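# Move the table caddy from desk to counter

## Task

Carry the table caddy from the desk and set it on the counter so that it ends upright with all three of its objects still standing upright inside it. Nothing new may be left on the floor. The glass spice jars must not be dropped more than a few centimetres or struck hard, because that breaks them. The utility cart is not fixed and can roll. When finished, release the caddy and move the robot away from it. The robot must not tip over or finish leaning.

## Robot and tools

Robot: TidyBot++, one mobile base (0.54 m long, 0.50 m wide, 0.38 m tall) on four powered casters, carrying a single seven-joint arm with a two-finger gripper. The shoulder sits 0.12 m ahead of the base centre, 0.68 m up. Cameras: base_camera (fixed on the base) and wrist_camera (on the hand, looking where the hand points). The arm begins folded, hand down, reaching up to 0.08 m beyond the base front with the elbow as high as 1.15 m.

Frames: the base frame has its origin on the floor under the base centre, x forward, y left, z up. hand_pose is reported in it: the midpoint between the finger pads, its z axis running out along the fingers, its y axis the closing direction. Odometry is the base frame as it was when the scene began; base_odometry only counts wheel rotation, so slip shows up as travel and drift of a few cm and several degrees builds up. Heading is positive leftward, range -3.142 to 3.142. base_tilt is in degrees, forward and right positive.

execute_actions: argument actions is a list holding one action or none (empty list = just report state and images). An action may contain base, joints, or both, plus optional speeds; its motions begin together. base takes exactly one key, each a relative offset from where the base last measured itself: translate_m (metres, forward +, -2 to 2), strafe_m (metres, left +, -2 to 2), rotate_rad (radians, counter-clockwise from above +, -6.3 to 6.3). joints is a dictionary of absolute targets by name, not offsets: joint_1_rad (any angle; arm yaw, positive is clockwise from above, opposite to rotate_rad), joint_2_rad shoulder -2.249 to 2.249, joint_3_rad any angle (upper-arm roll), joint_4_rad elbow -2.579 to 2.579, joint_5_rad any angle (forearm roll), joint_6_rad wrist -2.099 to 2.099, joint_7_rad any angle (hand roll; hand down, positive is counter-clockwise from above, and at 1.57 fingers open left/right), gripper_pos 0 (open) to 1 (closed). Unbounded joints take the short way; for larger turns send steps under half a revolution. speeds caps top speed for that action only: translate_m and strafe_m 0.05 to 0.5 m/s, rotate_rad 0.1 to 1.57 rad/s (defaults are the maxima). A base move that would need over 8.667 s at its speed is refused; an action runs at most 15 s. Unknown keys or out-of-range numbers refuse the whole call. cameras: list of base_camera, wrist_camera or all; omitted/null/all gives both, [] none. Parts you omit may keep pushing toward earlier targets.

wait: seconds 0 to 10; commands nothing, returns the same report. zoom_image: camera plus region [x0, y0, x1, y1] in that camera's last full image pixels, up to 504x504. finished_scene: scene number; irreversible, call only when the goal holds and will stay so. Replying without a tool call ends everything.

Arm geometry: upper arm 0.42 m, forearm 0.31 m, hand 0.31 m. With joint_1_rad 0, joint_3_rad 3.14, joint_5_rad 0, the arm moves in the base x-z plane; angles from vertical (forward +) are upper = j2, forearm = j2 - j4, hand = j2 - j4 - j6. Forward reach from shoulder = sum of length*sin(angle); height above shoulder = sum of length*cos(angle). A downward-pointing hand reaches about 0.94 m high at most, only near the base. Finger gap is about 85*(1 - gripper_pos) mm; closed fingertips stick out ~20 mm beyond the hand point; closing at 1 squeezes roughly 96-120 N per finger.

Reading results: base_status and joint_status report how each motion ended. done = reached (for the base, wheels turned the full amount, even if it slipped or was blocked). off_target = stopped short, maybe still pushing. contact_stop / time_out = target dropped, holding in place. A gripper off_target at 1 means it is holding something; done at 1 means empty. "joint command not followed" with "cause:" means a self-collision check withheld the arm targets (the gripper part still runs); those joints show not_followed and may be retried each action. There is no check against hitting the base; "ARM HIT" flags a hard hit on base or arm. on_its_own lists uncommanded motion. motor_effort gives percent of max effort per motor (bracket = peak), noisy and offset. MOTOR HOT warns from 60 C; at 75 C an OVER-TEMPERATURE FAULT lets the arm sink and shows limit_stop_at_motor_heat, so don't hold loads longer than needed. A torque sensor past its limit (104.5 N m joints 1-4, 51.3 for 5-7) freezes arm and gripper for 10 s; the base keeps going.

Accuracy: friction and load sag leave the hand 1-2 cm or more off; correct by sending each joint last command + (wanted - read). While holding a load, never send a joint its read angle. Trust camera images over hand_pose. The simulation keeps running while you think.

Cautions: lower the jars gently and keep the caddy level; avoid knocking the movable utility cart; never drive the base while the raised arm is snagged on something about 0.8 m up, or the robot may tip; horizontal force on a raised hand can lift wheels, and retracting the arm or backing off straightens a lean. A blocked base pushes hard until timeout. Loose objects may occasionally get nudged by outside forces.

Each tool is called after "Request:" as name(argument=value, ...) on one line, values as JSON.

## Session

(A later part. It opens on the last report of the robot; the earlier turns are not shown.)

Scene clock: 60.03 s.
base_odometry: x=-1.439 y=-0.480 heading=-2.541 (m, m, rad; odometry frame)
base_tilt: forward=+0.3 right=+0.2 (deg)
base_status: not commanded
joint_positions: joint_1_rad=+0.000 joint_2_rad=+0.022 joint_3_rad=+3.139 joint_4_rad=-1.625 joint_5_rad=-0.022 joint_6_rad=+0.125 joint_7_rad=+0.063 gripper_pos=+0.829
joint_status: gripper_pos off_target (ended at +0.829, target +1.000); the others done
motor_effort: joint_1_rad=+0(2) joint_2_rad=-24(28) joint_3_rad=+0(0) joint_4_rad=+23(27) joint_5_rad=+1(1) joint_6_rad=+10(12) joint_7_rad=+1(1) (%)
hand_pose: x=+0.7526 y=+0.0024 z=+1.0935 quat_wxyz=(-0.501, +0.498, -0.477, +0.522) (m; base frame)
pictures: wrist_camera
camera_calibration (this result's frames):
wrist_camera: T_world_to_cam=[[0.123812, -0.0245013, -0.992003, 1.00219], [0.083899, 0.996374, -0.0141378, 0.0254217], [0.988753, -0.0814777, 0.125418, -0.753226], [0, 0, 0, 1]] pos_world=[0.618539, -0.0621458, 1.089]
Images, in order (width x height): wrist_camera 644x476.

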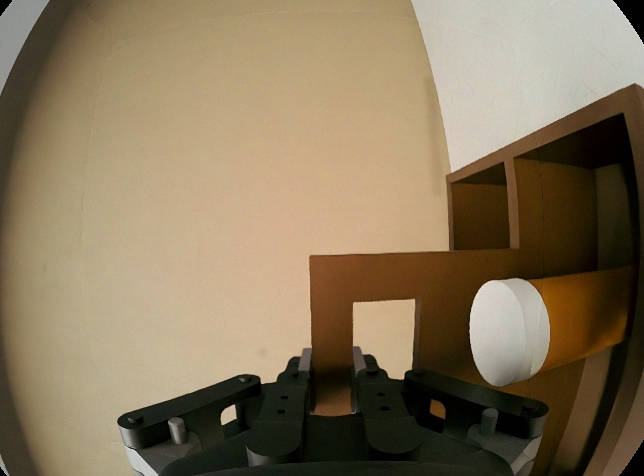

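Request:
execute_actions(actions=[{"joints":{"gripper_pos":0.55,"joint_6_rad":0.10,"joint_4_rad":-1.60}}], cameras=["wrist_camera"])

Request:
execute_actions(actions=[{"base":{"translate_m":-0.08},"speeds":{"translate_m":0.05}}], cameras=["wrist_camera"])

Scene clock: 61.03 s.
base_odometry: x=-1.439 y=-0.480 heading=-2.541 (m, m, rad; odometry frame)
base_tilt: forward=+0.3 right=+0.2 (deg)
base_status: not commanded
joint_positions: joint_1_rad=+0.000 joint_2_rad=+0.017 joint_3_rad=+3.139 joint_4_rad=-1.620 joint_5_rad=-0.022 joint_6_rad=+0.123 joint_7_rad=+0.063 gripper_pos=+0.550
joint_status: all done
motor_effort: joint_1_rad=-1(1) joint_2_rad=-25(26) joint_3_rad=+0(1) joint_4_rad=+25(26) joint_5_rad=+1(1) joint_6_rad=+10(12) joint_7_rad=+0(1) (%)
hand_pose: x=+0.7506 y=+0.0024 z=+1.0994 quat_wxyz=(-0.503, +0.496, -0.475, +0.524) (m; base frame)
pictures: wrist_camera
camera_calibration (this result's frames):
wrist_camera: T_world_to_cam=[[0.132076, -0.0244825, -0.990937, 1.00084], [0.0839741, 0.996378, -0.0134245, 0.0248173], [0.987676, -0.08144, 0.133653, -0.760248], [0, 0, 0, 1]] pos_world=[0.616608, -0.0621389, 1.09371]
Images, in order (width x height): wrist_camera 644x476.

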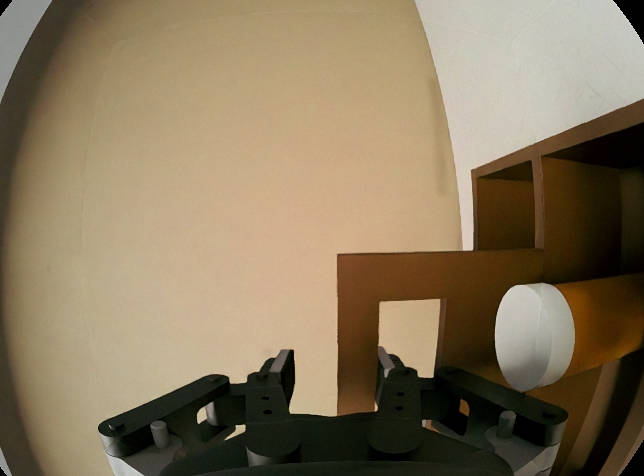

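Scene clock: 63.10 s.
base_odometry: x=-1.373 y=-0.435 heading=-2.540 (m, m, rad; odometry frame)
base_tilt: forward=+0.3 right=+0.2 (deg)
base_status: done
joint_positions: joint_1_rad=+0.000 joint_2_rad=+0.017 joint_3_rad=+3.139 joint_4_rad=-1.620 joint_5_rad=-0.022 joint_6_rad=+0.122 joint_7_rad=+0.063 gripper_pos=+0.550
joint_status: not commanded
motor_effort: joint_1_rad=-1(1) joint_2_rad=-25(28) joint_3_rad=+1(0) joint_4_rad=+23(25) joint_5_rad=+0(1) joint_6_rad=+10(11) joint_7_rad=+0(0) (%)
hand_pose: x=+0.7504 y=+0.0025 z=+1.0993 quat_wxyz=(-0.503, +0.496, -0.476, +0.524) (m; base frame)
pictures: wrist_camera
camera_calibration (this result's frames):
wrist_camera: T_world_to_cam=[[0.131284, -0.0244805, -0.991043, 1.00147], [0.0839355, 0.99638, -0.0134934, 0.0249234], [0.987785, -0.0814121, 0.132863, -0.759311], [0, 0, 0, 1]] pos_world=[0.616467, -0.0621338, 1.09372]
Images, in order (width x height): wrist_camera 644x476.

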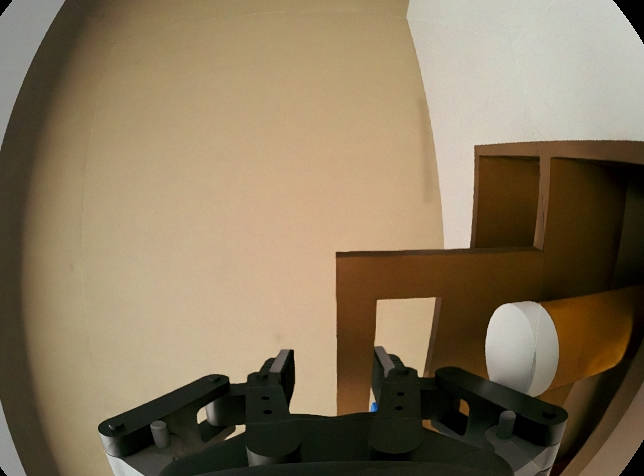

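Request:
execute_actions(actions=[{"joints":{"joint_6_rad":0.04}}], cameras=["wrist_camera"])

Request:
execute_actions(actions=[{"base":{"translate_m":-0.04},"speeds":{"translate_m":0.05}}], cameras=["wrist_camera"])

Scene clock: 63.83 s.
base_odometry: x=-1.373 y=-0.435 heading=-2.540 (m, m, rad; odometry frame)
base_tilt: forward=+0.3 right=+0.2 (deg)
base_status: not commanded
joint_positions: joint_1_rad=+0.000 joint_2_rad=+0.005 joint_3_rad=+3.139 joint_4_rad=-1.611 joint_5_rad=-0.022 joint_6_rad=+0.074 joint_7_rad=+0.063 gripper_pos=+0.550
joint_status: all done
motor_effort: joint_1_rad=+0(1) joint_2_rad=-22(24) joint_3_rad=+1(2) joint_4_rad=+22(23) joint_5_rad=+0(1) joint_6_rad=+8(10) joint_7_rad=+0(0) (%)
hand_pose: x=+0.7464 y=+0.0028 z=+1.0973 quat_wxyz=(-0.497, +0.503, -0.482, +0.517) (m; base frame)
pictures: wrist_camera
camera_calibration (this result's frames):
wrist_camera: T_world_to_cam=[[0.104446, -0.0244179, -0.994231, 1.02362], [0.0825107, 0.996465, -0.0158048, 0.0285139], [0.991102, -0.0803839, 0.106092, -0.728158], [0, 0, 0, 1]] pos_world=[0.612412, -0.0619506, 1.09542]
Images, in order (width x height): wrist_camera 644x476.

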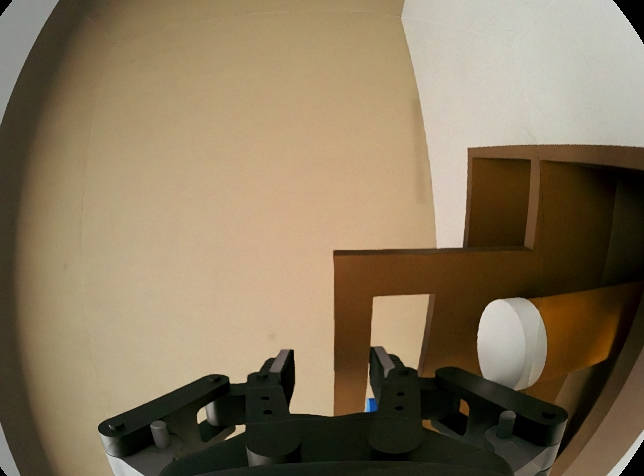

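Scene clock: 65.07 s.
base_odometry: x=-1.340 y=-0.412 heading=-2.540 (m, m, rad; odometry frame)
base_tilt: forward=+0.3 right=+0.2 (deg)
base_status: done
joint_positions: joint_1_rad=+0.000 joint_2_rad=+0.004 joint_3_rad=+3.139 joint_4_rad=-1.611 joint_5_rad=-0.022 joint_6_rad=+0.074 joint_7_rad=+0.063 gripper_pos=+0.550
joint_status: not commanded
motor_effort: joint_1_rad=+0(1) joint_2_rad=-21(26) joint_3_rad=+1(0) joint_4_rad=+21(23) joint_5_rad=+1(1) joint_6_rad=+10(10) joint_7_rad=+0(0) (%)
hand_pose: x=+0.7457 y=+0.0028 z=+1.0982 quat_wxyz=(-0.497, +0.503, -0.482, +0.517) (m; base frame)
pictures: wrist_camera
camera_calibration (this result's frames):
wrist_camera: T_world_to_cam=[[0.105521, -0.0244177, -0.994117, 1.02366], [0.0825129, 0.996466, -0.015717, 0.0284855], [0.990988, -0.080369, 0.107163, -0.728622], [0, 0, 0, 1]] pos_world=[0.611687, -0.0619481, 1.09617]
Images, in order (width x height): wrist_camera 644x476.

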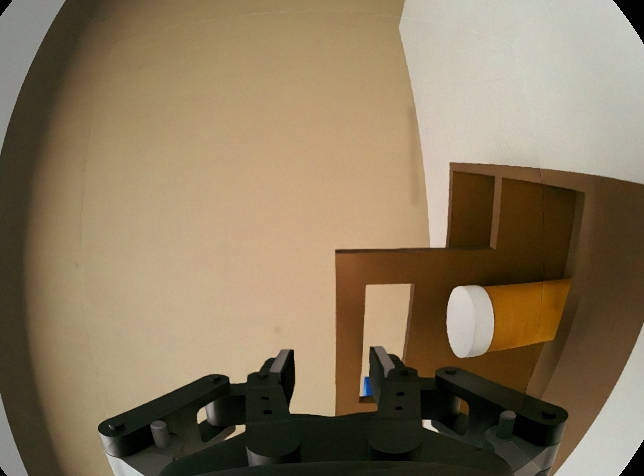

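Request:
execute_actions(actions=[{"base":{"translate_m":-0.4},"joints":{"joint_7_rad":1.63}}], cameras=["wrist_camera"])

Scene clock: 67.40 s.
base_odometry: x=-1.010 y=-0.186 heading=-2.541 (m, m, rad; odometry frame)
base_tilt: forward=+0.3 right=+0.2 (deg)
base_status: done
joint_positions: joint_1_rad=+0.000 joint_2_rad=-0.004 joint_3_rad=+3.139 joint_4_rad=-1.611 joint_5_rad=-0.022 joint_6_rad=+0.072 joint_7_rad=+1.628 gripper_pos=+0.550
joint_status: all done
motor_effort: joint_1_rad=+0(1) joint_2_rad=-21(27) joint_3_rad=+1(1) joint_4_rad=+22(22) joint_5_rad=+1(1) joint_6_rad=+9(10) joint_7_rad=+0(1) (%)
hand_pose: x=+0.7425 y=+0.0028 z=+1.1026 quat_wxyz=(+0.012, +0.694, +0.013, +0.720) (m; base frame)
pictures: wrist_camera
camera_calibration (this result's frames):
wrist_camera: T_world_to_cam=[[0.0764045, -0.996846, 0.021468, -0.0671132], [0.119796, -0.0121973, -0.992724, 1.08122], [0.989854, 0.0784203, 0.118487, -0.738039], [0, 0, 0, 1]] pos_world=[0.606153, 0.00416364, 1.16224]
Images, in order (width x height): wrist_camera 644x476.

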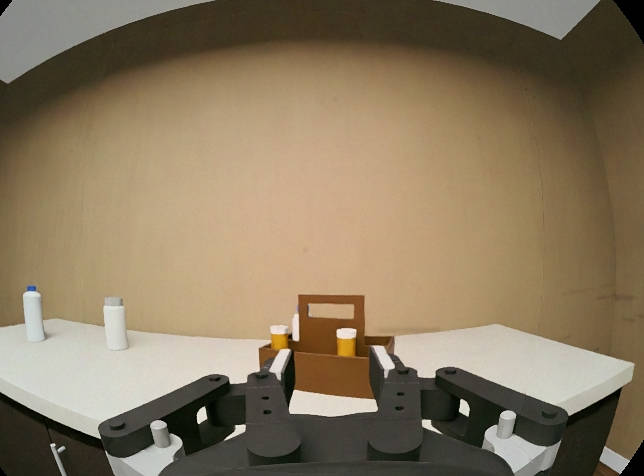

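Request:
finished_scene(scene=1)

The scene is finished: the task was done.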